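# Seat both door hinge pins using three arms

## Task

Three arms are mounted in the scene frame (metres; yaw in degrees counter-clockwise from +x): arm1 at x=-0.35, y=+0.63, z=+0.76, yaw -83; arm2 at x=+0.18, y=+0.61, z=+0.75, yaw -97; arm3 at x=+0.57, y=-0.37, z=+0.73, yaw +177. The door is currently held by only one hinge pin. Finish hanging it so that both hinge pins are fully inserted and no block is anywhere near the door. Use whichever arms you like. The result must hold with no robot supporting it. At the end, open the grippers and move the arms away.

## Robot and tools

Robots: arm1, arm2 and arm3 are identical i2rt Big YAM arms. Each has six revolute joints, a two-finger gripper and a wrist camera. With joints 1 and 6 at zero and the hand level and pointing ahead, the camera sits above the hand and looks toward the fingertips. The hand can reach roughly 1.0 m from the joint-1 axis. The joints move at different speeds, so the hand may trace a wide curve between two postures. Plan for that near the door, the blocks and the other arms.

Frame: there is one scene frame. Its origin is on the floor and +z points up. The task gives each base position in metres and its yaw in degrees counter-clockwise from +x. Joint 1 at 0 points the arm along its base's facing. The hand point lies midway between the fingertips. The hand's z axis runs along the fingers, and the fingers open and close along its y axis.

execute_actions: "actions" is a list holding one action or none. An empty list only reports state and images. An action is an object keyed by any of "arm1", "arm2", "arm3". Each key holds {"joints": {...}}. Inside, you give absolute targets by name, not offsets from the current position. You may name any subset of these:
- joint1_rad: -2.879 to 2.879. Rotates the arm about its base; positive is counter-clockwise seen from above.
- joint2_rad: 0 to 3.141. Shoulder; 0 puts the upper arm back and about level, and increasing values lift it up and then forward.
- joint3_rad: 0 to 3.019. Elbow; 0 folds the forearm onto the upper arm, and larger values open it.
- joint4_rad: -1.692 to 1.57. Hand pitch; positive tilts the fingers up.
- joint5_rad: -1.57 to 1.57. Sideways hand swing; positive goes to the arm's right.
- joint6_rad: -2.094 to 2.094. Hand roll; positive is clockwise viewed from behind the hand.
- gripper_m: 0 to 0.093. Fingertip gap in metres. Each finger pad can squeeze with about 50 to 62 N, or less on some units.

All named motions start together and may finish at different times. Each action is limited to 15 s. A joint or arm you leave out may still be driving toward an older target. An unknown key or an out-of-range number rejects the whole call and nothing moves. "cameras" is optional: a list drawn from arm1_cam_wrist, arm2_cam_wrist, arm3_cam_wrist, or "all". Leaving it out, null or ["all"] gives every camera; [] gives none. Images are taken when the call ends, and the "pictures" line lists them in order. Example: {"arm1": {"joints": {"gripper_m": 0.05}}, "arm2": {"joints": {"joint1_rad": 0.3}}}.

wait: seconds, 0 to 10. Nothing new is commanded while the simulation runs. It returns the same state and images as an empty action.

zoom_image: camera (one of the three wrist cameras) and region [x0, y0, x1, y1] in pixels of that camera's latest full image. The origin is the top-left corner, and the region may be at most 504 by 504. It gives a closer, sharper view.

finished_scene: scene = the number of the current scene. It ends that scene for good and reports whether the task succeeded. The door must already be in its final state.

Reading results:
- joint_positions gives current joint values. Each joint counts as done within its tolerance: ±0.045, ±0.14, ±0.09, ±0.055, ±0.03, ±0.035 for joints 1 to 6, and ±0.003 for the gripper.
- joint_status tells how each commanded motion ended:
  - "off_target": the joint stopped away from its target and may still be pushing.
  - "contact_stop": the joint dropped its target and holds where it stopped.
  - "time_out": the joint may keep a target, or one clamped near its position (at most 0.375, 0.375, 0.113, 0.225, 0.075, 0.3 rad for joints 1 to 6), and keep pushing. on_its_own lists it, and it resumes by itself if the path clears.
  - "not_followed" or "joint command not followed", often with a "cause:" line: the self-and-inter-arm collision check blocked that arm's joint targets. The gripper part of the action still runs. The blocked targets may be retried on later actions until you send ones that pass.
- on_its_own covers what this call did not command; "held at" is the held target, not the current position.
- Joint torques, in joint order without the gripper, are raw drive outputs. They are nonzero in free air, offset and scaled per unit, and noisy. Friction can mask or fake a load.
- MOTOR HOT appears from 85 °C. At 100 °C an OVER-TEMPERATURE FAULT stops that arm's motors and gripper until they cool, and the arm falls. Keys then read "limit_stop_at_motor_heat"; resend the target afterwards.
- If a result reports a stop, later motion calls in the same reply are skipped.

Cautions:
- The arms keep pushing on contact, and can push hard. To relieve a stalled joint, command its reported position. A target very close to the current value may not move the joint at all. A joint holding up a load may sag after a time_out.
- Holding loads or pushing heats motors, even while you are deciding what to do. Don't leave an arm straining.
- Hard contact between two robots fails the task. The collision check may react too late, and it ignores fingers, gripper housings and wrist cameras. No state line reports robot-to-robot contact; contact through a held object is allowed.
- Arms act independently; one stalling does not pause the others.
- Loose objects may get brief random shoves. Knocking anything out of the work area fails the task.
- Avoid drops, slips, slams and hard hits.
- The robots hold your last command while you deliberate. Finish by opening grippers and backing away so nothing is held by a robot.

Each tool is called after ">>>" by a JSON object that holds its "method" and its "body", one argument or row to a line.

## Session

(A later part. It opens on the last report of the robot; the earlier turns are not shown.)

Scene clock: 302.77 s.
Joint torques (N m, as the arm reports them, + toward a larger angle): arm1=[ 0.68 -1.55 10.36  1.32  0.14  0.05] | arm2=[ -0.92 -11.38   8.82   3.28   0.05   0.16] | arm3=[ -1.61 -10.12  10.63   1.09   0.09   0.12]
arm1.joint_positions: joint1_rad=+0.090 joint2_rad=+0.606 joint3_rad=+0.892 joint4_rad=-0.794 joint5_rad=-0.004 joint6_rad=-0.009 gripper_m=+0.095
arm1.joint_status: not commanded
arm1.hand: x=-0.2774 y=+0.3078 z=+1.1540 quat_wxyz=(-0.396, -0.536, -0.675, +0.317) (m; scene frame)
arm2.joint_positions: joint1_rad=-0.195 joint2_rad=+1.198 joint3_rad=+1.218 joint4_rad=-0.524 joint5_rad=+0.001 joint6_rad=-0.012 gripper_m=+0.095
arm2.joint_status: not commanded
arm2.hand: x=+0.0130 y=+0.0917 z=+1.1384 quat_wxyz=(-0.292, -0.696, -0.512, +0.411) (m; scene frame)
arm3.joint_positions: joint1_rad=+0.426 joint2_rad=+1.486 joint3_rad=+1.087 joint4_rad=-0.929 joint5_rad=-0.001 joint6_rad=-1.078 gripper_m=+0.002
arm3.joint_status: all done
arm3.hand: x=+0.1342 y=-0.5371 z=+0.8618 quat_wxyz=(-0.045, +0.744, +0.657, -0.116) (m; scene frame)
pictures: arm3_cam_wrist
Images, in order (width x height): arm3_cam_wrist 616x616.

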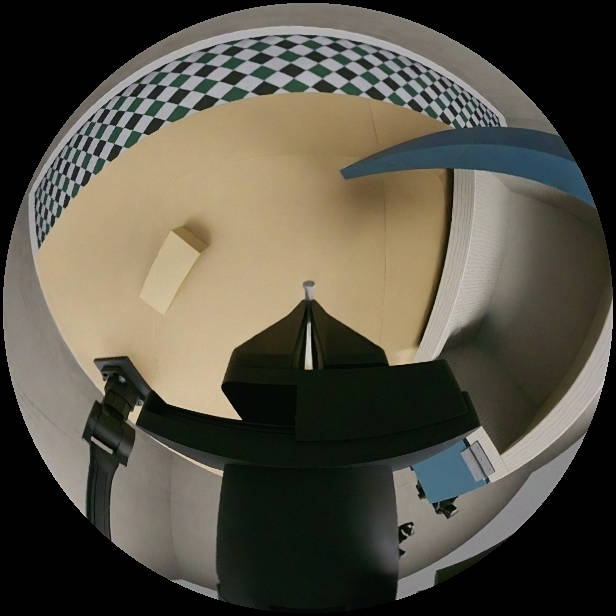

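>>> {"method": "execute_actions", "body": {
  "actions": [
    {"arm3":{"joints":{"joint1_rad":-0.073,"joint2_rad":1.4,"joint3_rad":0.72,"joint4_rad":0.65,"joint6_rad":0.0}},"arm2":{"joints":{"joint1_rad":-0.122,"joint2_rad":1.5,"joint4_rad":0.6,"gripper_m":0.0}}}
  ],
  "cameras": []
}}

>>> {"method": "execute_actions", "body": {
  "actions": [
    {"arm3":{"joints":{"joint2_rad":1.685,"joint3_rad":0.785,"joint4_rad":0.91}},"arm2":{"joints":{"joint2_rad":2.015,"joint3_rad":1.24,"joint4_rad":0.8}}}
  ],
  "cameras": ["arm2_cam_wrist","arm3_cam_wrist"]
}}

Scene clock: 334.33 s.
Joint torques (N m, as the arm reports them, + toward a larger angle): arm1=[ 0.62 -1.47 10.38  1.3   0.14  0.06] | arm2=[ -1.11 -16.43   9.98   3.21   0.03   0.12] | arm3=[-1.89 -9.42 10.37  2.77  0.06  0.15]
arm1.joint_positions: joint1_rad=+0.090 joint2_rad=+0.606 joint3_rad=+0.892 joint4_rad=-0.794 joint5_rad=-0.004 joint6_rad=-0.009 gripper_m=+0.095
arm1.joint_status: not commanded
arm1.hand: x=-0.2774 y=+0.3078 z=+1.1540 quat_wxyz=(-0.396, -0.536, -0.675, +0.317) (m; scene frame)
arm2.joint_positions: joint1_rad=-0.118 joint2_rad=+1.498 joint3_rad=+1.193 joint4_rad=+0.576 joint5_rad=+0.001 joint6_rad=-0.011 gripper_m=+0.001
arm2.joint_status: all done
arm2.hand: x=+0.0254 y=-0.0361 z=+1.2051 quat_wxyz=(-0.486, -0.476, -0.380, +0.627) (m; scene frame)
arm3.joint_positions: joint1_rad=-0.069 joint2_rad=+1.398 joint3_rad=+0.707 joint4_rad=+0.631 joint5_rad=+0.001 joint6_rad=-0.014 gripper_m=+0.002
arm3.joint_status: all done
arm3.hand: x=+0.0135 y=-0.2971 z=+0.9944 quat_wxyz=(-0.049, +0.723, -0.041, -0.688) (m; scene frame)
pictures: none
No camera images: the call's "cameras" was empty. Leave "cameras" out to get every camera's image.

Scene clock: 335.73 s.
Joint torques (N m, as the arm reports them, + toward a larger angle): arm1=[ 0.66 -1.44 10.39  1.31  0.15  0.05] | arm2=[ -0.7  -23.71   8.95   3.16   0.02   0.14] | arm3=[ -1.86 -12.54   9.61   2.78   0.06   0.15]
arm1.joint_positions: joint1_rad=+0.090 joint2_rad=+0.606 joint3_rad=+0.892 joint4_rad=-0.794 joint5_rad=-0.004 joint6_rad=-0.009 gripper_m=+0.095
arm1.joint_status: not commanded
arm1.hand: x=-0.2774 y=+0.3078 z=+1.1540 quat_wxyz=(-0.396, -0.536, -0.675, +0.317) (m; scene frame)
arm2.joint_positions: joint1_rad=-0.118 joint2_rad=+2.019 joint3_rad=+1.219 joint4_rad=+0.780 joint5_rad=+0.001 joint6_rad=-0.011 gripper_m=+0.001
arm2.joint_status: all done
arm2.hand: x=+0.0025 y=-0.1260 z=+0.9033 quat_wxyz=(-0.426, -0.561, -0.447, +0.551) (m; scene frame)
arm3.joint_positions: joint1_rad=-0.069 joint2_rad=+1.691 joint3_rad=+0.762 joint4_rad=+0.891 joint5_rad=+0.001 joint6_rad=-0.013 gripper_m=+0.002
arm3.joint_status: all done
arm3.hand: x=-0.0326 y=-0.2911 z=+0.9208 quat_wxyz=(-0.050, +0.716, -0.041, -0.696) (m; scene frame)
pictures: arm2_cam_wrist, arm3_cam_wrist
Images, in order (width x height): arm2_cam_wrist 616x616, arm3_cam_wrist 616x616.

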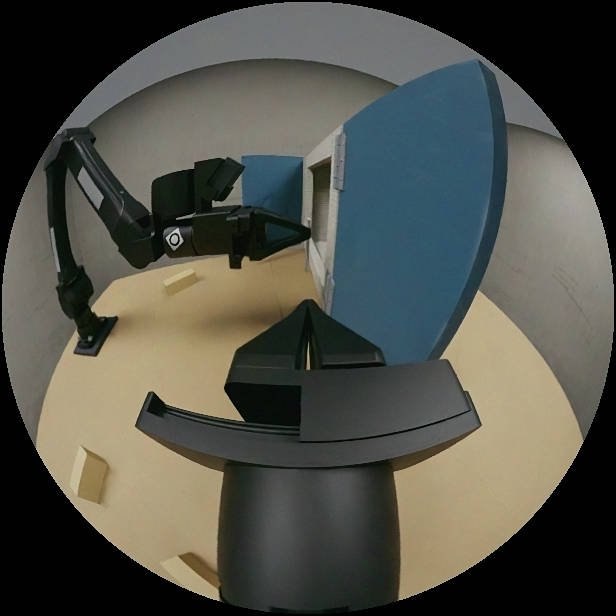

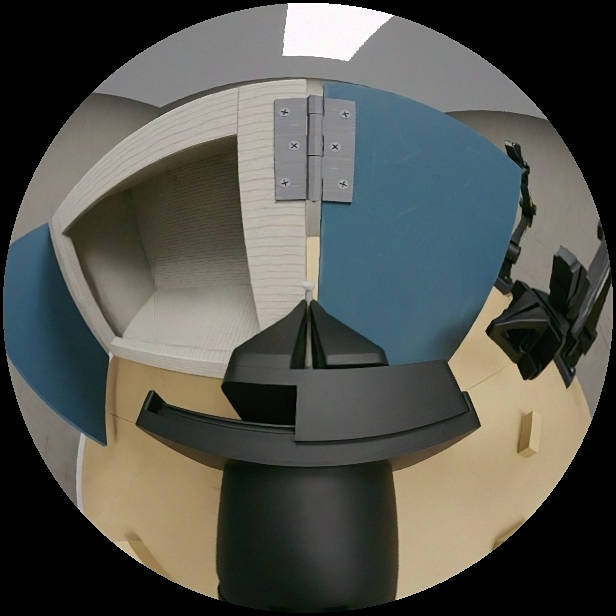

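>>> {"method": "zoom_image", "body": {
  "camera": "arm2_cam_wrist",
  "region": [270, 190, 360, 320]
}}

>>> {"method": "zoom_image", "body": {
  "camera": "arm3_cam_wrist",
  "region": [268, 180, 348, 380]
}}

Region (270, 190, 360, 320) of arm2_cam_wrist's 616x616 image, scaled by 3.877, with more detail than that image has; it fills the left 349 columns of this view, and the rest is white.

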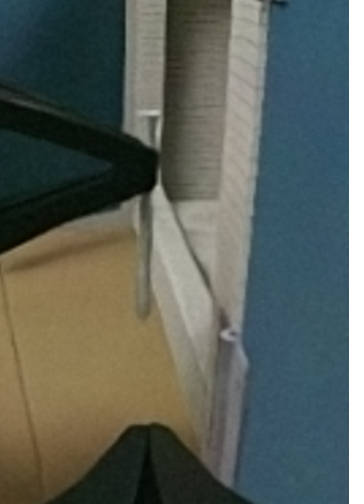

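Region (268, 180, 348, 380) of arm3_cam_wrist's 616x616 image, scaled by 2.520, with more detail than that image has; it fills the left 202 columns of this view, and the rest is white.

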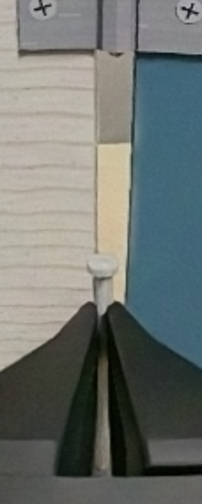

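>>> {"method": "execute_actions", "body": {
  "actions": [
    {"arm3":{"joints":{"joint2_rad":1.72,"joint3_rad":0.865,"joint4_rad":0.87,"joint5_rad":0.022,"joint6_rad":0.01}}}
  ],
  "cameras": ["arm2_cam_wrist","arm3_cam_wrist"]
}}

>>> {"method": "zoom_image", "body": {
  "camera": "arm2_cam_wrist",
  "region": [290, 190, 360, 300]
}}

>>> {"method": "zoom_image", "body": {
  "camera": "arm3_cam_wrist",
  "region": [268, 180, 348, 380]
}}

Scene clock: 366.97 s.
Joint torques (N m, as the arm reports them, + toward a larger angle): arm1=[ 0.54 -1.54 10.38  1.32  0.14  0.05] | arm2=[ -0.43 -23.88   8.99   3.25   0.03   0.13] | arm3=[ -1.82 -11.58  10.47   1.6    0.2    0.15]
arm1.joint_positions: joint1_rad=+0.090 joint2_rad=+0.606 joint3_rad=+0.892 joint4_rad=-0.794 joint5_rad=-0.004 joint6_rad=-0.009 gripper_m=+0.095
arm1.joint_status: not commanded
arm1.hand: x=-0.2774 y=+0.3078 z=+1.1540 quat_wxyz=(-0.396, -0.536, -0.675, +0.317) (m; scene frame)
arm2.joint_positions: joint1_rad=-0.118 joint2_rad=+2.019 joint3_rad=+1.219 joint4_rad=+0.780 joint5_rad=+0.001 joint6_rad=-0.011 gripper_m=+0.001
arm2.joint_status: not commanded
arm2.hand: x=+0.0025 y=-0.1260 z=+0.9033 quat_wxyz=(-0.426, -0.561, -0.447, +0.551) (m; scene frame)
arm3.joint_positions: joint1_rad=-0.069 joint2_rad=+1.706 joint3_rad=+0.837 joint4_rad=+0.880 joint5_rad=+0.020 joint6_rad=-0.003 gripper_m=+0.002
arm3.joint_status: all done
arm3.hand: x=-0.0551 y=-0.2850 z=+0.9455 quat_wxyz=(-0.054, +0.698, -0.050, -0.713) (m; scene frame)
pictures: arm2_cam_wrist, arm3_cam_wrist
Images, in order (width x height): arm2_cam_wrist 616x616, arm3_cam_wrist 616x616.

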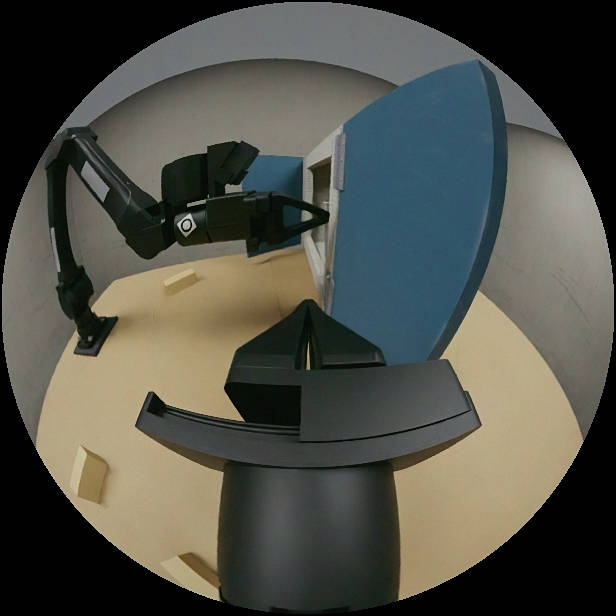

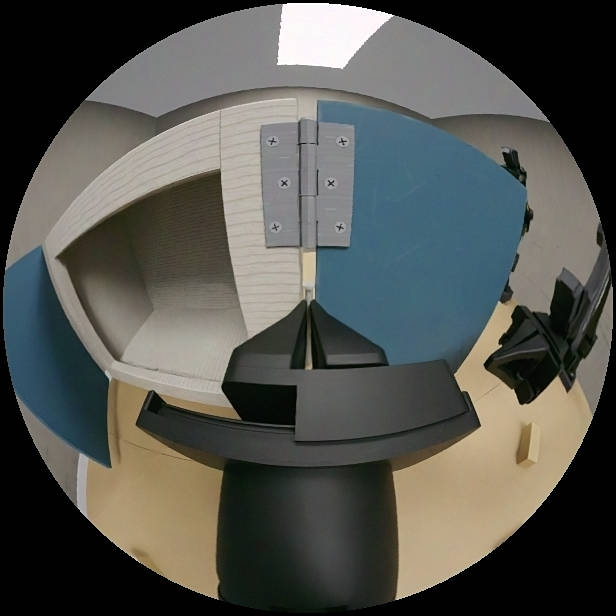

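Region (290, 190, 360, 300) of arm2_cam_wrist's 616x616 image, scaled by 4.582, with more detail than that image has; it fills the left 321 columns of this view, and the rest is white.

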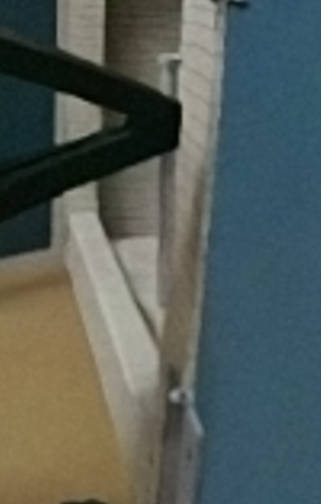

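Region (268, 180, 348, 380) of arm3_cam_wrist's 616x616 image, scaled by 2.520, with more detail than that image has; it fills the left 202 columns of this view, and the rest is white.

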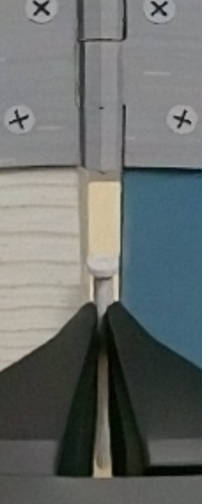

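>>> {"method": "execute_actions", "body": {
  "actions": [
    {"arm3":{"joints":{"joint2_rad":1.753,"joint3_rad":0.893,"joint4_rad":0.841}}}
  ],
  "cameras": ["arm2_cam_wrist","arm3_cam_wrist"]
}}

>>> {"method": "zoom_image", "body": {
  "camera": "arm2_cam_wrist",
  "region": [300, 190, 360, 300]
}}

>>> {"method": "zoom_image", "body": {
  "camera": "arm3_cam_wrist",
  "region": [278, 200, 338, 380]
}}

Scene clock: 387.37 s.
Joint torques (N m, as the arm reports them, + toward a larger angle): arm1=[ 0.73 -1.62 10.39  1.32  0.14  0.06] | arm2=[ -0.97 -24.19   8.96   3.22   0.02   0.13] | arm3=[ -1.81 -12.29  11.07   1.65   0.2    0.15]
arm1.joint_positions: joint1_rad=+0.090 joint2_rad=+0.606 joint3_rad=+0.892 joint4_rad=-0.794 joint5_rad=-0.004 joint6_rad=-0.009 gripper_m=+0.095
arm1.joint_status: not commanded
arm1.hand: x=-0.2774 y=+0.3078 z=+1.1540 quat_wxyz=(-0.396, -0.536, -0.675, +0.317) (m; scene frame)
arm2.joint_positions: joint1_rad=-0.118 joint2_rad=+2.019 joint3_rad=+1.219 joint4_rad=+0.780 joint5_rad=+0.001 joint6_rad=-0.011 gripper_m=+0.001
arm2.joint_status: not commanded
arm2.hand: x=+0.0025 y=-0.1260 z=+0.9033 quat_wxyz=(-0.426, -0.561, -0.447, +0.551) (m; scene frame)
arm3.joint_positions: joint1_rad=-0.069 joint2_rad=+1.739 joint3_rad=+0.857 joint4_rad=+0.851 joint5_rad=+0.020 joint6_rad=-0.003 gripper_m=+0.002
arm3.joint_status: all done
arm3.hand: x=-0.0635 y=-0.2839 z=+0.9281 quat_wxyz=(-0.053, +0.713, -0.051, -0.698) (m; scene frame)
pictures: arm2_cam_wrist, arm3_cam_wrist
Images, in order (width x height): arm2_cam_wrist 616x616, arm3_cam_wrist 616x616.

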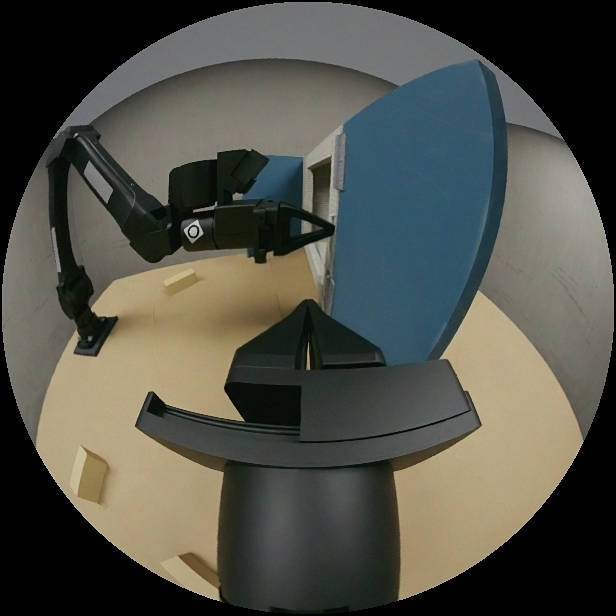

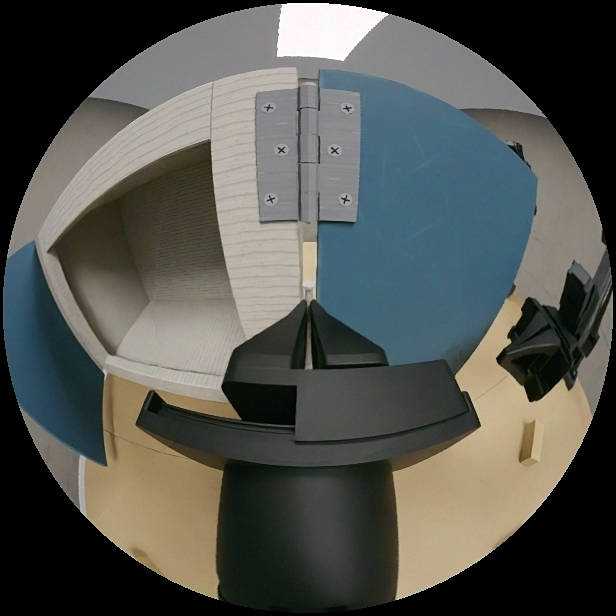

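Region (300, 190, 360, 300) of arm2_cam_wrist's 616x616 image, scaled by 4.582, with more detail than that image has; it fills the left 275 columns of this view, and the rest is white.

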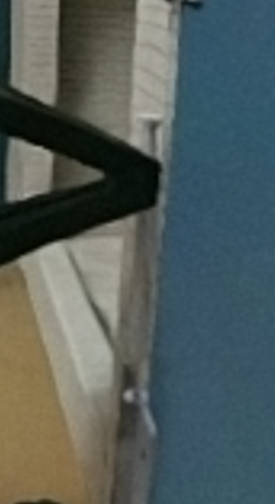

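Region (278, 200, 338, 380) of arm3_cam_wrist's 616x616 image, scaled by 2.800, with more detail than that image has.

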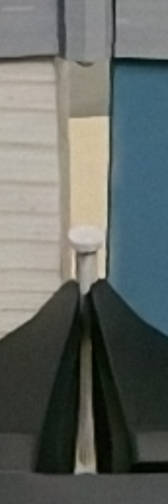

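>>> {"method": "zoom_image", "body": {
  "camera": "arm2_cam_wrist",
  "region": [315, 240, 345, 290]
}}

Region (315, 240, 345, 290) of arm2_cam_wrist's 616x616 image, scaled by 10.080, with more detail than that image has; it fills the left 302 columns of this view, and the rest is white.

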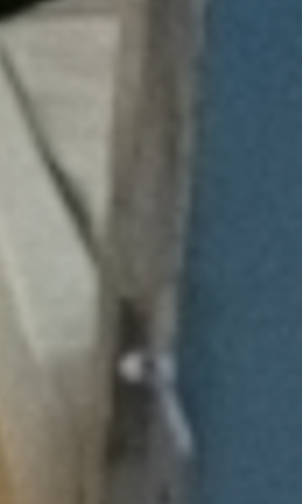

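>>> {"method": "execute_actions", "body": {
  "actions": [
    {"arm3":{"joints":{"joint2_rad":1.78,"joint4_rad":0.898}}}
  ],
  "cameras": ["arm2_cam_wrist"]
}}

>>> {"method": "zoom_image", "body": {
  "camera": "arm2_cam_wrist",
  "region": [305, 210, 355, 295]
}}

Scene clock: 405.13 s.
Joint torques (N m, as the arm reports them, + toward a larger angle): arm1=[ 0.7  -1.56 10.41  1.3   0.15  0.06] | arm2=[ -1.15 -23.72   8.83   3.18   0.04   0.16] | arm3=[ -1.86 -12.18  10.9    2.76   0.21   0.15]
arm1.joint_positions: joint1_rad=+0.090 joint2_rad=+0.606 joint3_rad=+0.892 joint4_rad=-0.794 joint5_rad=-0.004 joint6_rad=-0.009 gripper_m=+0.095
arm1.joint_status: not commanded
arm1.hand: x=-0.2774 y=+0.3078 z=+1.1540 quat_wxyz=(-0.396, -0.536, -0.675, +0.317) (m; scene frame)
arm2.joint_positions: joint1_rad=-0.118 joint2_rad=+2.019 joint3_rad=+1.219 joint4_rad=+0.780 joint5_rad=+0.001 joint6_rad=-0.011 gripper_m=+0.001
arm2.joint_status: not commanded
arm2.hand: x=+0.0025 y=-0.1260 z=+0.9033 quat_wxyz=(-0.426, -0.561, -0.447, +0.551) (m; scene frame)
arm3.joint_positions: joint1_rad=-0.069 joint2_rad=+1.764 joint3_rad=+0.858 joint4_rad=+0.879 joint5_rad=+0.020 joint6_rad=-0.003 gripper_m=+0.002
arm3.joint_status: all done
arm3.hand: x=-0.0653 y=-0.2837 z=+0.9193 quat_wxyz=(-0.053, +0.712, -0.051, -0.699) (m; scene frame)
pictures: arm2_cam_wrist
Images, in order (width x height): arm2_cam_wrist 616x616.

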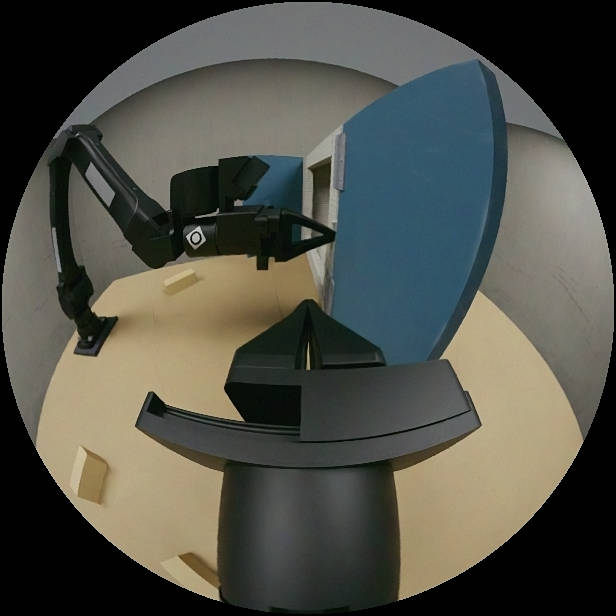

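Region (305, 210, 355, 295) of arm2_cam_wrist's 616x616 image, scaled by 5.929, with more detail than that image has; it fills the left 296 columns of this view, and the rest is white.

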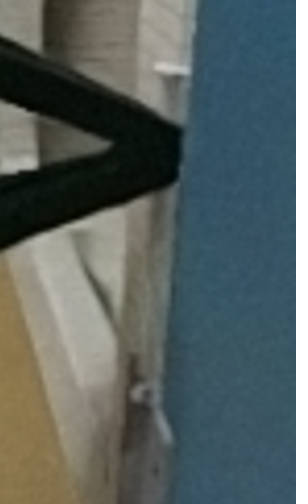

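>>> {"method": "execute_actions", "body": {
  "actions": [
    {"arm3":{"joints":{"joint2_rad":1.808,"joint3_rad":0.842,"joint4_rad":0.935}}}
  ],
  "cameras": ["arm2_cam_wrist","arm3_cam_wrist"]
}}

>>> {"method": "zoom_image", "body": {
  "camera": "arm2_cam_wrist",
  "region": [305, 210, 355, 295]
}}

>>> {"method": "zoom_image", "body": {
  "camera": "arm3_cam_wrist",
  "region": [278, 240, 338, 380]
}}

Scene clock: 411.73 s.
Joint torques (N m, as the arm reports them, + toward a larger angle): arm1=[ 0.71 -1.5  10.38  1.31  0.14  0.06] | arm2=[ -0.7  -23.75   8.9    3.13  -0.01   0.14] | arm3=[ -1.84 -12.26   7.05   2.7    0.17   0.14]
arm1.joint_positions: joint1_rad=+0.090 joint2_rad=+0.606 joint3_rad=+0.892 joint4_rad=-0.794 joint5_rad=-0.004 joint6_rad=-0.009 gripper_m=+0.095
arm1.joint_status: not commanded
arm1.hand: x=-0.2774 y=+0.3078 z=+1.1540 quat_wxyz=(-0.396, -0.536, -0.675, +0.317) (m; scene frame)
arm2.joint_positions: joint1_rad=-0.118 joint2_rad=+2.019 joint3_rad=+1.219 joint4_rad=+0.780 joint5_rad=+0.001 joint6_rad=-0.011 gripper_m=+0.001
arm2.joint_status: not commanded
arm2.hand: x=+0.0025 y=-0.1260 z=+0.9033 quat_wxyz=(-0.426, -0.561, -0.447, +0.551) (m; scene frame)
arm3.joint_positions: joint1_rad=-0.069 joint2_rad=+1.791 joint3_rad=+0.848 joint4_rad=+0.918 joint5_rad=+0.020 joint6_rad=-0.003 gripper_m=+0.002
arm3.joint_status: all done
arm3.hand: x=-0.0637 y=-0.2838 z=+0.9077 quat_wxyz=(-0.053, +0.711, -0.051, -0.700) (m; scene frame)
pictures: arm2_cam_wrist, arm3_cam_wrist
Images, in order (width x height): arm2_cam_wrist 616x616, arm3_cam_wrist 616x616.

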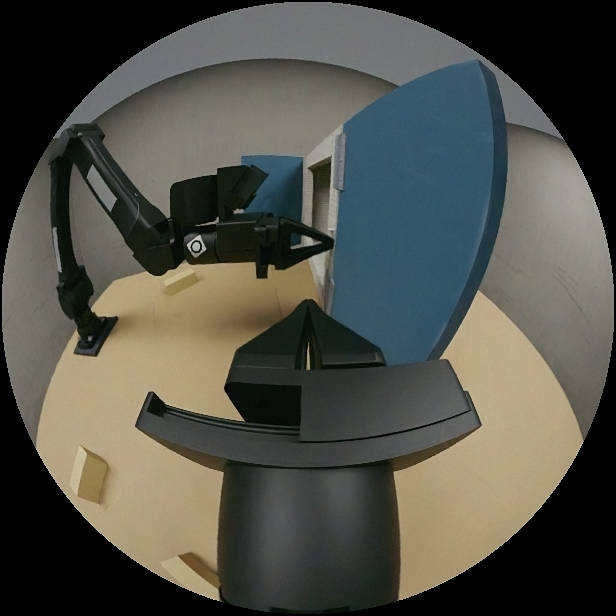

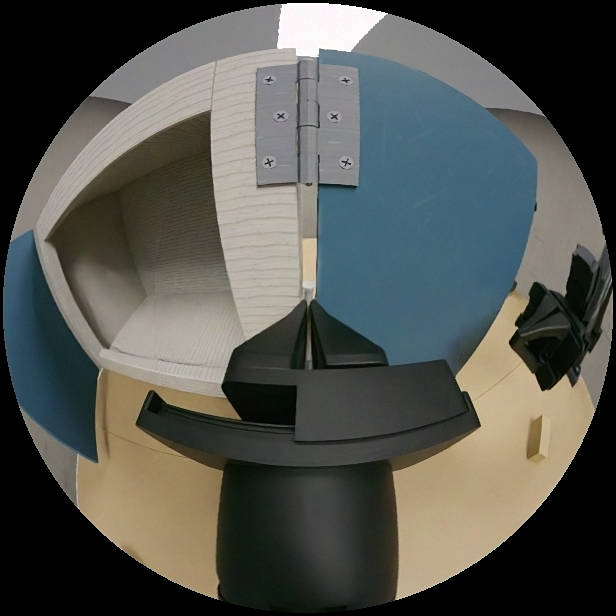

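Region (305, 210, 355, 295) of arm2_cam_wrist's 616x616 image, scaled by 5.929, with more detail than that image has; it fills the left 296 columns of this view, and the rest is white.

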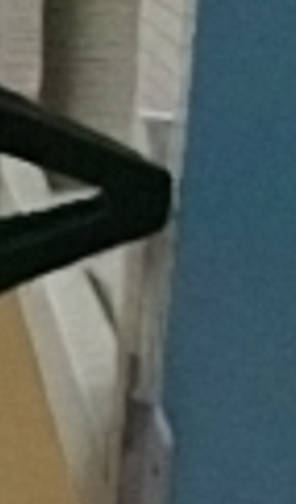

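Region (278, 240, 338, 380) of arm3_cam_wrist's 616x616 image, scaled by 3.600, with more detail than that image has; it fills the left 216 columns of this view, and the rest is white.

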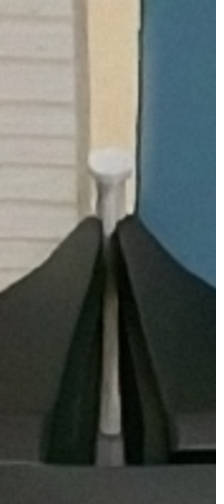

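>>> {"method": "execute_actions", "body": {
  "actions": [
    {"arm3":{"joints":{"joint2_rad":1.85,"joint4_rad":0.977}}}
  ],
  "cameras": ["arm2_cam_wrist","arm3_cam_wrist"]
}}

>>> {"method": "zoom_image", "body": {
  "camera": "arm2_cam_wrist",
  "region": [305, 210, 355, 295]
}}

>>> {"method": "zoom_image", "body": {
  "camera": "arm3_cam_wrist",
  "region": [278, 240, 338, 380]
}}

Scene clock: 426.93 s.
Joint torques (N m, as the arm reports them, + toward a larger angle): arm1=[ 0.51 -1.59 10.38  1.32  0.14  0.06] | arm2=[ -1.06 -23.67   9.03   3.22   0.03   0.13] | arm3=[ -1.91 -11.69   6.84   2.43   0.17   0.14]
arm1.joint_positions: joint1_rad=+0.090 joint2_rad=+0.606 joint3_rad=+0.892 joint4_rad=-0.794 joint5_rad=-0.004 joint6_rad=-0.009 gripper_m=+0.095
arm1.joint_status: not commanded
arm1.hand: x=-0.2774 y=+0.3078 z=+1.1540 quat_wxyz=(-0.396, -0.536, -0.675, +0.317) (m; scene frame)
arm2.joint_positions: joint1_rad=-0.118 joint2_rad=+2.019 joint3_rad=+1.219 joint4_rad=+0.780 joint5_rad=+0.001 joint6_rad=-0.011 gripper_m=+0.001
arm2.joint_status: not commanded
arm2.hand: x=+0.0025 y=-0.1260 z=+0.9033 quat_wxyz=(-0.426, -0.561, -0.447, +0.551) (m; scene frame)
arm3.joint_positions: joint1_rad=-0.069 joint2_rad=+1.824 joint3_rad=+0.848 joint4_rad=+0.967 joint5_rad=+0.020 joint6_rad=-0.003 gripper_m=+0.002
arm3.joint_status: all done
arm3.hand: x=-0.0651 y=-0.2837 z=+0.8988 quat_wxyz=(-0.053, +0.705, -0.051, -0.705) (m; scene frame)
pictures: arm2_cam_wrist, arm3_cam_wrist
Images, in order (width x height): arm2_cam_wrist 616x616, arm3_cam_wrist 616x616.

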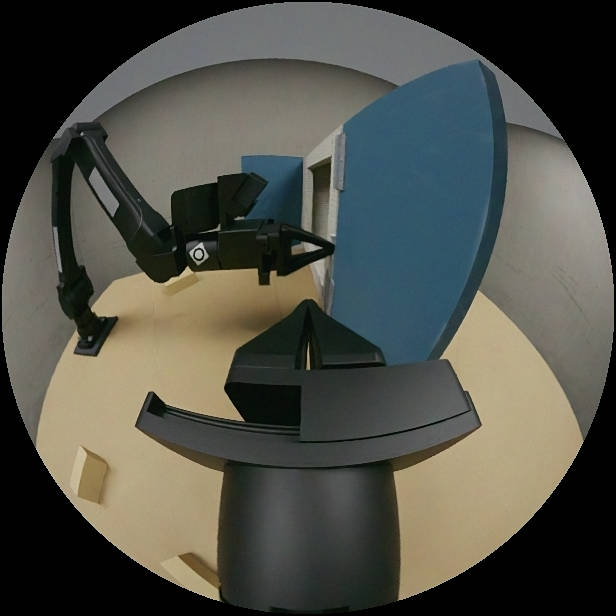

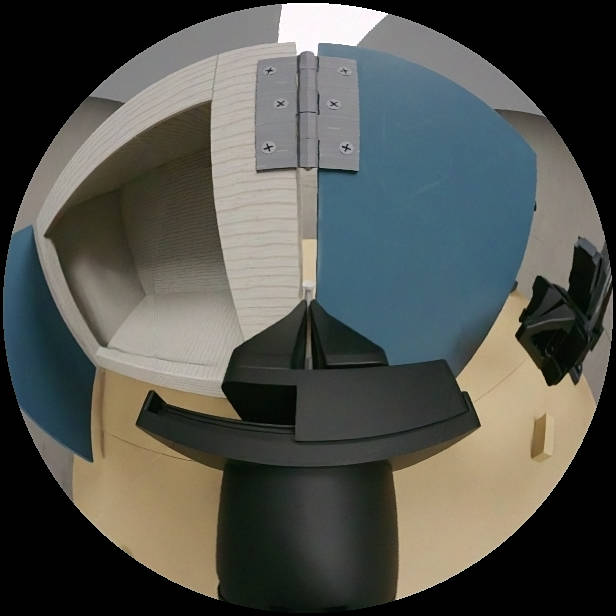

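Region (305, 210, 355, 295) of arm2_cam_wrist's 616x616 image, scaled by 5.929, with more detail than that image has; it fills the left 296 columns of this view, and the rest is white.

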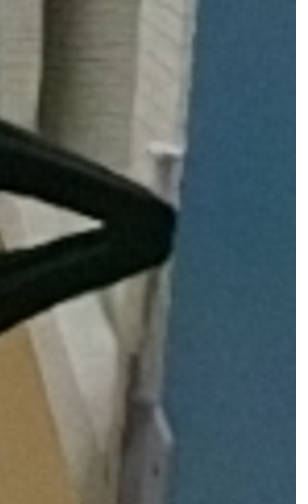

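Region (278, 240, 338, 380) of arm3_cam_wrist's 616x616 image, scaled by 3.600, with more detail than that image has; it fills the left 216 columns of this view, and the rest is white.

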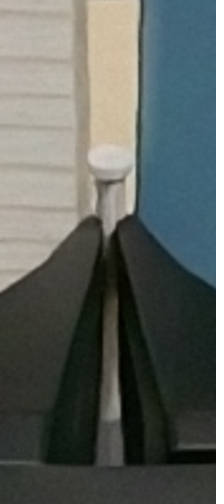

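>>> {"method": "execute_actions", "body": {
  "actions": [
    {"arm3":{"joints":{"joint2_rad":1.88,"joint3_rad":0.838,"joint4_rad":0.99}}}
  ],
  "cameras": ["arm3_cam_wrist"]
}}

>>> {"method": "zoom_image", "body": {
  "camera": "arm3_cam_wrist",
  "region": [278, 240, 338, 380]
}}

Scene clock: 441.53 s.
Joint torques (N m, as the arm reports them, + toward a larger angle): arm1=[ 0.63 -1.47 10.37  1.31  0.15  0.06] | arm2=[ -0.85 -23.54   8.92   3.27   0.02   0.13] | arm3=[ -1.92 -10.63   6.43   2.05   0.16   0.14]
arm1.joint_positions: joint1_rad=+0.090 joint2_rad=+0.606 joint3_rad=+0.892 joint4_rad=-0.794 joint5_rad=-0.004 joint6_rad=-0.009 gripper_m=+0.095
arm1.joint_status: not commanded
arm1.hand: x=-0.2774 y=+0.3078 z=+1.1540 quat_wxyz=(-0.396, -0.536, -0.675, +0.317) (m; scene frame)
arm2.joint_positions: joint1_rad=-0.118 joint2_rad=+2.019 joint3_rad=+1.219 joint4_rad=+0.780 joint5_rad=+0.001 joint6_rad=-0.011 gripper_m=+0.001
arm2.joint_status: not commanded
arm2.hand: x=+0.0025 y=-0.1260 z=+0.9033 quat_wxyz=(-0.426, -0.561, -0.447, +0.551) (m; scene frame)
arm3.joint_positions: joint1_rad=-0.069 joint2_rad=+1.838 joint3_rad=+0.848 joint4_rad=+0.991 joint5_rad=+0.021 joint6_rad=-0.002 gripper_m=+0.002
arm3.joint_status: all done
arm3.hand: x=-0.0656 y=-0.2835 z=+0.8963 quat_wxyz=(-0.053, +0.702, -0.051, -0.709) (m; scene frame)
pictures: arm3_cam_wrist
Images, in order (width x height): arm3_cam_wrist 616x616.

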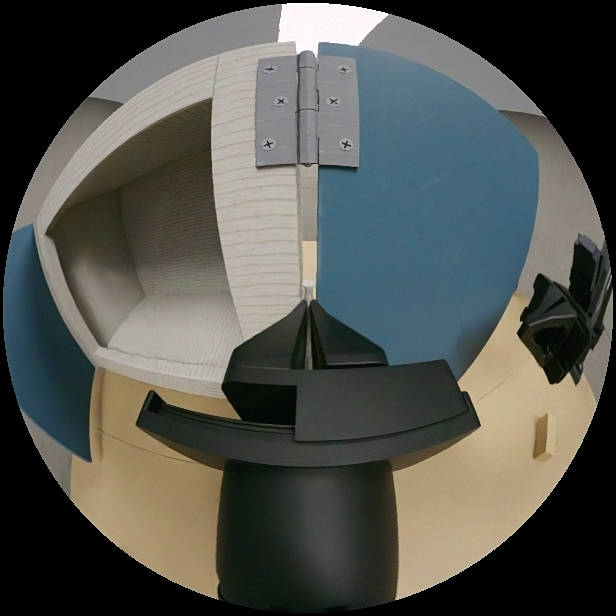

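Region (278, 240, 338, 380) of arm3_cam_wrist's 616x616 image, scaled by 3.600, with more detail than that image has; it fills the left 216 columns of this view, and the rest is white.

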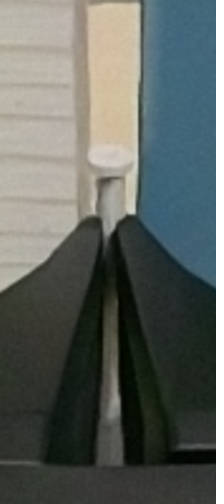

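>>> {"method": "execute_actions", "body": {
  "actions": [
    {"arm2":{"joints":{"joint2_rad":2.0,"joint3_rad":0.9,"joint4_rad":1.12}}}
  ],
  "cameras": []
}}

>>> {"method": "execute_actions", "body": {
  "actions": [
    {"arm2":{"joints":{"joint1_rad":-0.347,"joint2_rad":2.09,"joint3_rad":0.97,"joint4_rad":1.16,"joint5_rad":-0.39,"gripper_m":0.06}}}
  ],
  "cameras": ["arm2_cam_wrist"]
}}

Scene clock: 467.43 s.
Joint torques (N m, as the arm reports them, + toward a larger angle): arm1=[ 0.7  -1.4  10.4   1.31  0.15  0.06] | arm2=[ -0.77 -18.8    5.19   3.43   0.03   0.14] | arm3=[ -1.85 -10.62   6.41   2.02   0.17   0.14]
arm1.joint_positions: joint1_rad=+0.090 joint2_rad=+0.606 joint3_rad=+0.892 joint4_rad=-0.794 joint5_rad=-0.004 joint6_rad=-0.009 gripper_m=+0.095
arm1.joint_status: not commanded
arm1.hand: x=-0.2774 y=+0.3078 z=+1.1540 quat_wxyz=(-0.396, -0.536, -0.675, +0.317) (m; scene frame)
arm2.joint_positions: joint1_rad=-0.118 joint2_rad=+1.990 joint3_rad=+0.904 joint4_rad=+1.095 joint5_rad=+0.001 joint6_rad=-0.011 gripper_m=+0.001
arm2.joint_status: all done
arm2.hand: x=+0.0253 y=-0.0313 z=+0.8541 quat_wxyz=(-0.433, -0.553, -0.441, +0.559) (m; scene frame)
arm3.joint_positions: joint1_rad=-0.069 joint2_rad=+1.838 joint3_rad=+0.848 joint4_rad=+0.991 joint5_rad=+0.021 joint6_rad=-0.002 gripper_m=+0.002
arm3.joint_status: not commanded
arm3.hand: x=-0.0656 y=-0.2835 z=+0.8963 quat_wxyz=(-0.053, +0.702, -0.051, -0.709) (m; scene frame)
pictures: none
No camera images: the call's "cameras" was empty. Leave "cameras" out to get every camera's image.

Scene clock: 468.67 s.
Joint torques (N m, as the arm reports them, + toward a larger angle): arm1=[ 0.74 -1.43 10.38  1.34  0.14  0.05] | arm2=[ -0.69 -18.59   7.31   3.22   0.     0.13] | arm3=[ -1.83 -10.46   6.41   1.99   0.17   0.14]
arm1.joint_positions: joint1_rad=+0.090 joint2_rad=+0.606 joint3_rad=+0.892 joint4_rad=-0.794 joint5_rad=-0.004 joint6_rad=-0.009 gripper_m=+0.095
arm1.joint_status: not commanded
arm1.hand: x=-0.2774 y=+0.3078 z=+1.1540 quat_wxyz=(-0.396, -0.536, -0.675, +0.317) (m; scene frame)
arm2.joint_positions: joint1_rad=-0.346 joint2_rad=+2.074 joint3_rad=+0.941 joint4_rad=+1.137 joint5_rad=-0.388 joint6_rad=-0.010 gripper_m=+0.060
arm2.joint_status: all done
arm2.hand: x=-0.0565 y=-0.0054 z=+0.8258 quat_wxyz=(-0.475, -0.517, -0.485, +0.521) (m; scene frame)
arm3.joint_positions: joint1_rad=-0.069 joint2_rad=+1.838 joint3_rad=+0.848 joint4_rad=+0.991 joint5_rad=+0.021 joint6_rad=-0.002 gripper_m=+0.002
arm3.joint_status: not commanded
arm3.hand: x=-0.0656 y=-0.2835 z=+0.8963 quat_wxyz=(-0.053, +0.702, -0.051, -0.709) (m; scene frame)
pictures: arm2_cam_wrist
Images, in order (width x height): arm2_cam_wrist 616x616.

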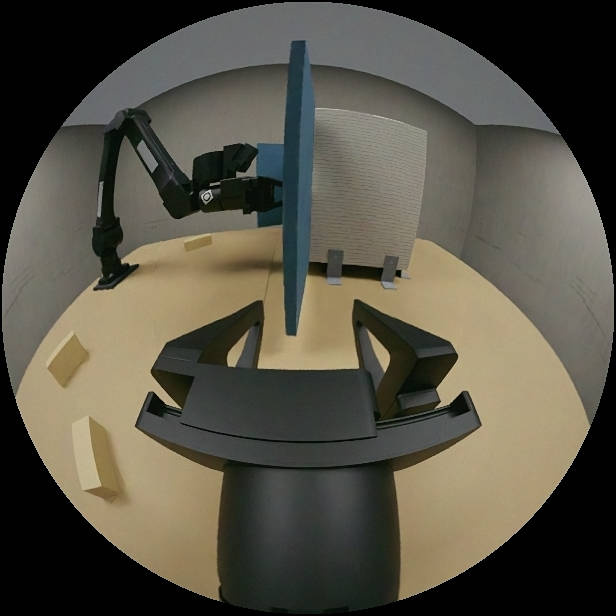

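>>> {"method": "execute_actions", "body": {
  "actions": [
    {"arm2":{"joints":{"joint1_rad":-0.25,"joint2_rad":2.185,"joint3_rad":1.172,"joint4_rad":1.03,"joint5_rad":-0.23}}}
  ],
  "cameras": ["arm2_cam_wrist"]
}}

Scene clock: 484.67 s.
Joint torques (N m, as the arm reports them, + toward a larger angle): arm1=[ 0.62 -1.54 10.42  1.28  0.14  0.04] | arm2=[ -0.71 -21.76   8.22   1.58   0.18   0.15] | arm3=[ -1.88 -10.6    6.4    2.03   0.17   0.14]
arm1.joint_positions: joint1_rad=+0.090 joint2_rad=+0.606 joint3_rad=+0.892 joint4_rad=-0.794 joint5_rad=-0.004 joint6_rad=-0.009 gripper_m=+0.095
arm1.joint_status: not commanded
arm1.hand: x=-0.2774 y=+0.3078 z=+1.1540 quat_wxyz=(-0.396, -0.536, -0.675, +0.317) (m; scene frame)
arm2.joint_positions: joint1_rad=-0.244 joint2_rad=+2.169 joint3_rad=+1.139 joint4_rad=+1.049 joint5_rad=-0.233 joint6_rad=-0.010 gripper_m=+0.060
arm2.joint_status: all done
arm2.hand: x=-0.0416 y=-0.0829 z=+0.8225 quat_wxyz=(-0.463, -0.526, -0.468, +0.538) (m; scene frame)
arm3.joint_positions: joint1_rad=-0.069 joint2_rad=+1.838 joint3_rad=+0.848 joint4_rad=+0.991 joint5_rad=+0.021 joint6_rad=-0.002 gripper_m=+0.002
arm3.joint_status: not commanded
arm3.hand: x=-0.0656 y=-0.2835 z=+0.8963 quat_wxyz=(-0.053, +0.702, -0.051, -0.709) (m; scene frame)
pictures: arm2_cam_wrist
Images, in order (width x height): arm2_cam_wrist 616x616.

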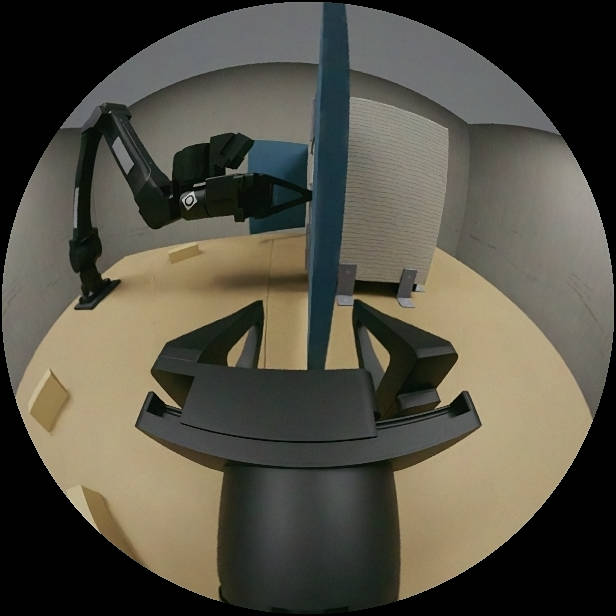

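>>> {"method": "execute_actions", "body": {
  "actions": [
    {"arm2":{"joints":{"joint1_rad":-0.268,"gripper_m":0.025}}}
  ],
  "cameras": ["arm2_cam_wrist"]
}}

Scene clock: 490.90 s.
Joint torques (N m, as the arm reports them, + toward a larger angle): arm1=[ 0.69 -1.55 10.4   1.31  0.14  0.05] | arm2=[ -0.94 -21.42   8.16   1.59   0.19   0.11] | arm3=[ -1.86 -10.54   6.4    2.02   0.17   0.14]
arm1.joint_positions: joint1_rad=+0.090 joint2_rad=+0.606 joint3_rad=+0.892 joint4_rad=-0.794 joint5_rad=-0.004 joint6_rad=-0.009 gripper_m=+0.095
arm1.joint_status: not commanded
arm1.hand: x=-0.2774 y=+0.3078 z=+1.1540 quat_wxyz=(-0.396, -0.536, -0.675, +0.317) (m; scene frame)
arm2.joint_positions: joint1_rad=-0.265 joint2_rad=+2.169 joint3_rad=+1.139 joint4_rad=+1.049 joint5_rad=-0.232 joint6_rad=-0.010 gripper_m=+0.025
arm2.joint_status: all done
arm2.hand: x=-0.0556 y=-0.0783 z=+0.8225 quat_wxyz=(-0.458, -0.530, -0.463, +0.543) (m; scene frame)
arm3.joint_positions: joint1_rad=-0.069 joint2_rad=+1.838 joint3_rad=+0.848 joint4_rad=+0.991 joint5_rad=+0.021 joint6_rad=-0.002 gripper_m=+0.002
arm3.joint_status: not commanded
arm3.hand: x=-0.0656 y=-0.2835 z=+0.8963 quat_wxyz=(-0.053, +0.702, -0.051, -0.709) (m; scene frame)
pictures: arm2_cam_wrist
Images, in order (width x height): arm2_cam_wrist 616x616.

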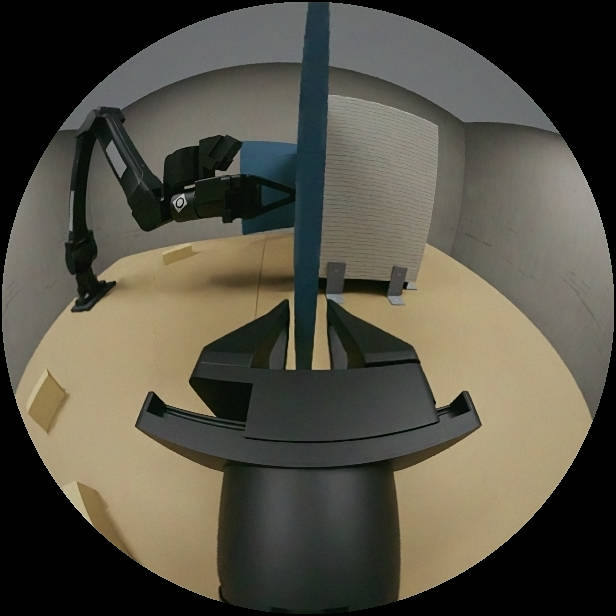

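>>> {"method": "execute_actions", "body": {
  "actions": [
    {"arm2":{"joints":{"gripper_m":0.0}}}
  ],
  "cameras": []
}}

>>> {"method": "execute_actions", "body": {
  "actions": [
    {"arm2":{"joints":{"joint2_rad":2.12,"joint4_rad":1.07}}}
  ],
  "cameras": ["arm3_cam_wrist"]
}}

Scene clock: 499.60 s.
Joint torques (N m, as the arm reports them, + toward a larger angle): arm1=[ 0.67 -1.5  10.43  1.34  0.15  0.05] | arm2=[ -0.97 -21.73   8.19   1.74   0.33   0.02] | arm3=[ -1.92 -10.57   6.38   1.96   0.16   0.14]
arm1.joint_positions: joint1_rad=+0.090 joint2_rad=+0.606 joint3_rad=+0.892 joint4_rad=-0.794 joint5_rad=-0.004 joint6_rad=-0.009 gripper_m=+0.095
arm1.joint_status: not commanded
arm1.hand: x=-0.2774 y=+0.3078 z=+1.1540 quat_wxyz=(-0.396, -0.536, -0.675, +0.317) (m; scene frame)
arm2.joint_positions: joint1_rad=-0.264 joint2_rad=+2.169 joint3_rad=+1.139 joint4_rad=+1.048 joint5_rad=-0.235 joint6_rad=-0.001 gripper_m=+0.012
arm2.joint_status: gripper_m off_target (ended at +0.012, target +0.000)
arm2.hand: x=-0.0549 y=-0.0784 z=+0.8225 quat_wxyz=(-0.461, -0.532, -0.461, +0.540) (m; scene frame)
arm3.joint_positions: joint1_rad=-0.069 joint2_rad=+1.839 joint3_rad=+0.848 joint4_rad=+0.991 joint5_rad=+0.021 joint6_rad=-0.002 gripper_m=+0.002
arm3.joint_status: not commanded
arm3.hand: x=-0.0656 y=-0.2835 z=+0.8957 quat_wxyz=(-0.053, +0.702, -0.051, -0.708) (m; scene frame)
pictures: none
No camera images: the call's "cameras" was empty. Leave "cameras" out to get every camera's image.

Scene clock: 500.33 s.
Joint torques (N m, as the arm reports them, + toward a larger angle): arm1=[ 0.71 -1.5  10.41  1.29  0.14  0.06] | arm2=[ -1.05 -28.08   8.33   3.18   0.3    0.  ] | arm3=[ -1.89 -11.73   6.39   2.     0.16   0.14]
arm1.joint_positions: joint1_rad=+0.090 joint2_rad=+0.606 joint3_rad=+0.892 joint4_rad=-0.794 joint5_rad=-0.004 joint6_rad=-0.009 gripper_m=+0.095
arm1.joint_status: not commanded
arm1.hand: x=-0.2774 y=+0.3078 z=+1.1540 quat_wxyz=(-0.396, -0.536, -0.675, +0.317) (m; scene frame)
arm2.joint_positions: joint1_rad=-0.264 joint2_rad=+2.166 joint3_rad=+1.139 joint4_rad=+1.048 joint5_rad=-0.235 joint6_rad=+0.000 gripper_m=+0.012
arm2.joint_status: all done
arm2.hand: x=-0.0550 y=-0.0786 z=+0.8252 quat_wxyz=(-0.462, -0.531, -0.461, +0.541) (m; scene frame)
arm3.joint_positions: joint1_rad=-0.069 joint2_rad=+1.854 joint3_rad=+0.846 joint4_rad=+0.991 joint5_rad=+0.021 joint6_rad=-0.002 gripper_m=+0.002
arm3.joint_status: not commanded
arm3.hand: x=-0.0655 y=-0.2835 z=+0.8860 quat_wxyz=(-0.053, +0.708, -0.051, -0.703) (m; scene frame)
pictures: arm3_cam_wrist
Images, in order (width x height): arm3_cam_wrist 616x616.

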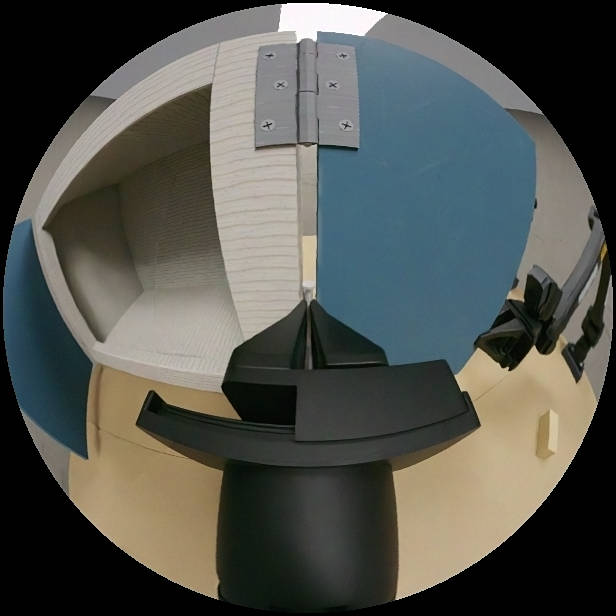

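>>> {"method": "execute_actions", "body": {
  "actions": [
    {"arm3":{"joints":{"joint2_rad":1.93,"joint3_rad":0.832,"joint4_rad":1.05}},"arm2":{"joints":{"joint2_rad":2.135}}}
  ],
  "cameras": ["arm3_cam_wrist"]
}}

Scene clock: 506.17 s.
Joint torques (N m, as the arm reports them, + toward a larger angle): arm1=[ 0.71 -1.48 10.41  1.3   0.15  0.07] | arm2=[ -0.92 -26.38   8.28   3.31   0.33   0.01] | arm3=[ -1.91 -12.06   5.6    2.43   0.16   0.14]
arm1.joint_positions: joint1_rad=+0.090 joint2_rad=+0.606 joint3_rad=+0.892 joint4_rad=-0.794 joint5_rad=-0.004 joint6_rad=-0.009 gripper_m=+0.095
arm1.joint_status: not commanded
arm1.hand: x=-0.2774 y=+0.3078 z=+1.1540 quat_wxyz=(-0.396, -0.536, -0.675, +0.317) (m; scene frame)
arm2.joint_positions: joint1_rad=-0.264 joint2_rad=+2.166 joint3_rad=+1.139 joint4_rad=+1.048 joint5_rad=-0.235 joint6_rad=+0.000 gripper_m=+0.012
arm2.joint_status: all done
arm2.hand: x=-0.0549 y=-0.0786 z=+0.8251 quat_wxyz=(-0.462, -0.531, -0.461, +0.541) (m; scene frame)
arm3.joint_positions: joint1_rad=-0.069 joint2_rad=+1.905 joint3_rad=+0.844 joint4_rad=+1.040 joint5_rad=+0.021 joint6_rad=-0.002 gripper_m=+0.002
arm3.joint_status: all done
arm3.hand: x=-0.0658 y=-0.2835 z=+0.8653 quat_wxyz=(-0.053, +0.709, -0.051, -0.701) (m; scene frame)
pictures: arm3_cam_wrist
Images, in order (width x height): arm3_cam_wrist 616x616.

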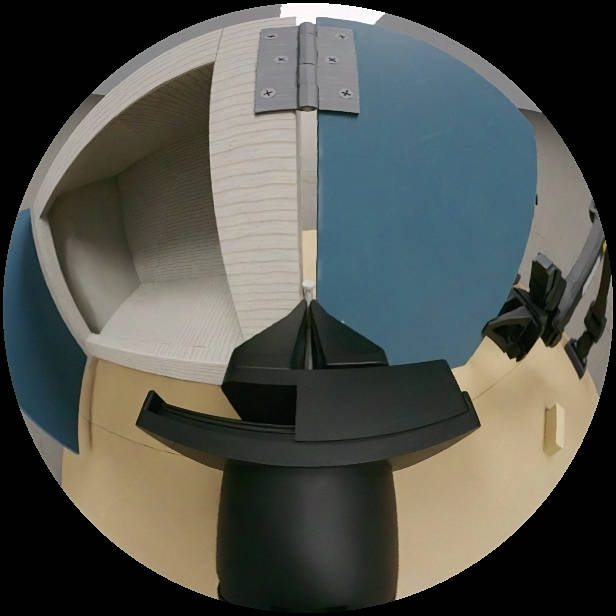

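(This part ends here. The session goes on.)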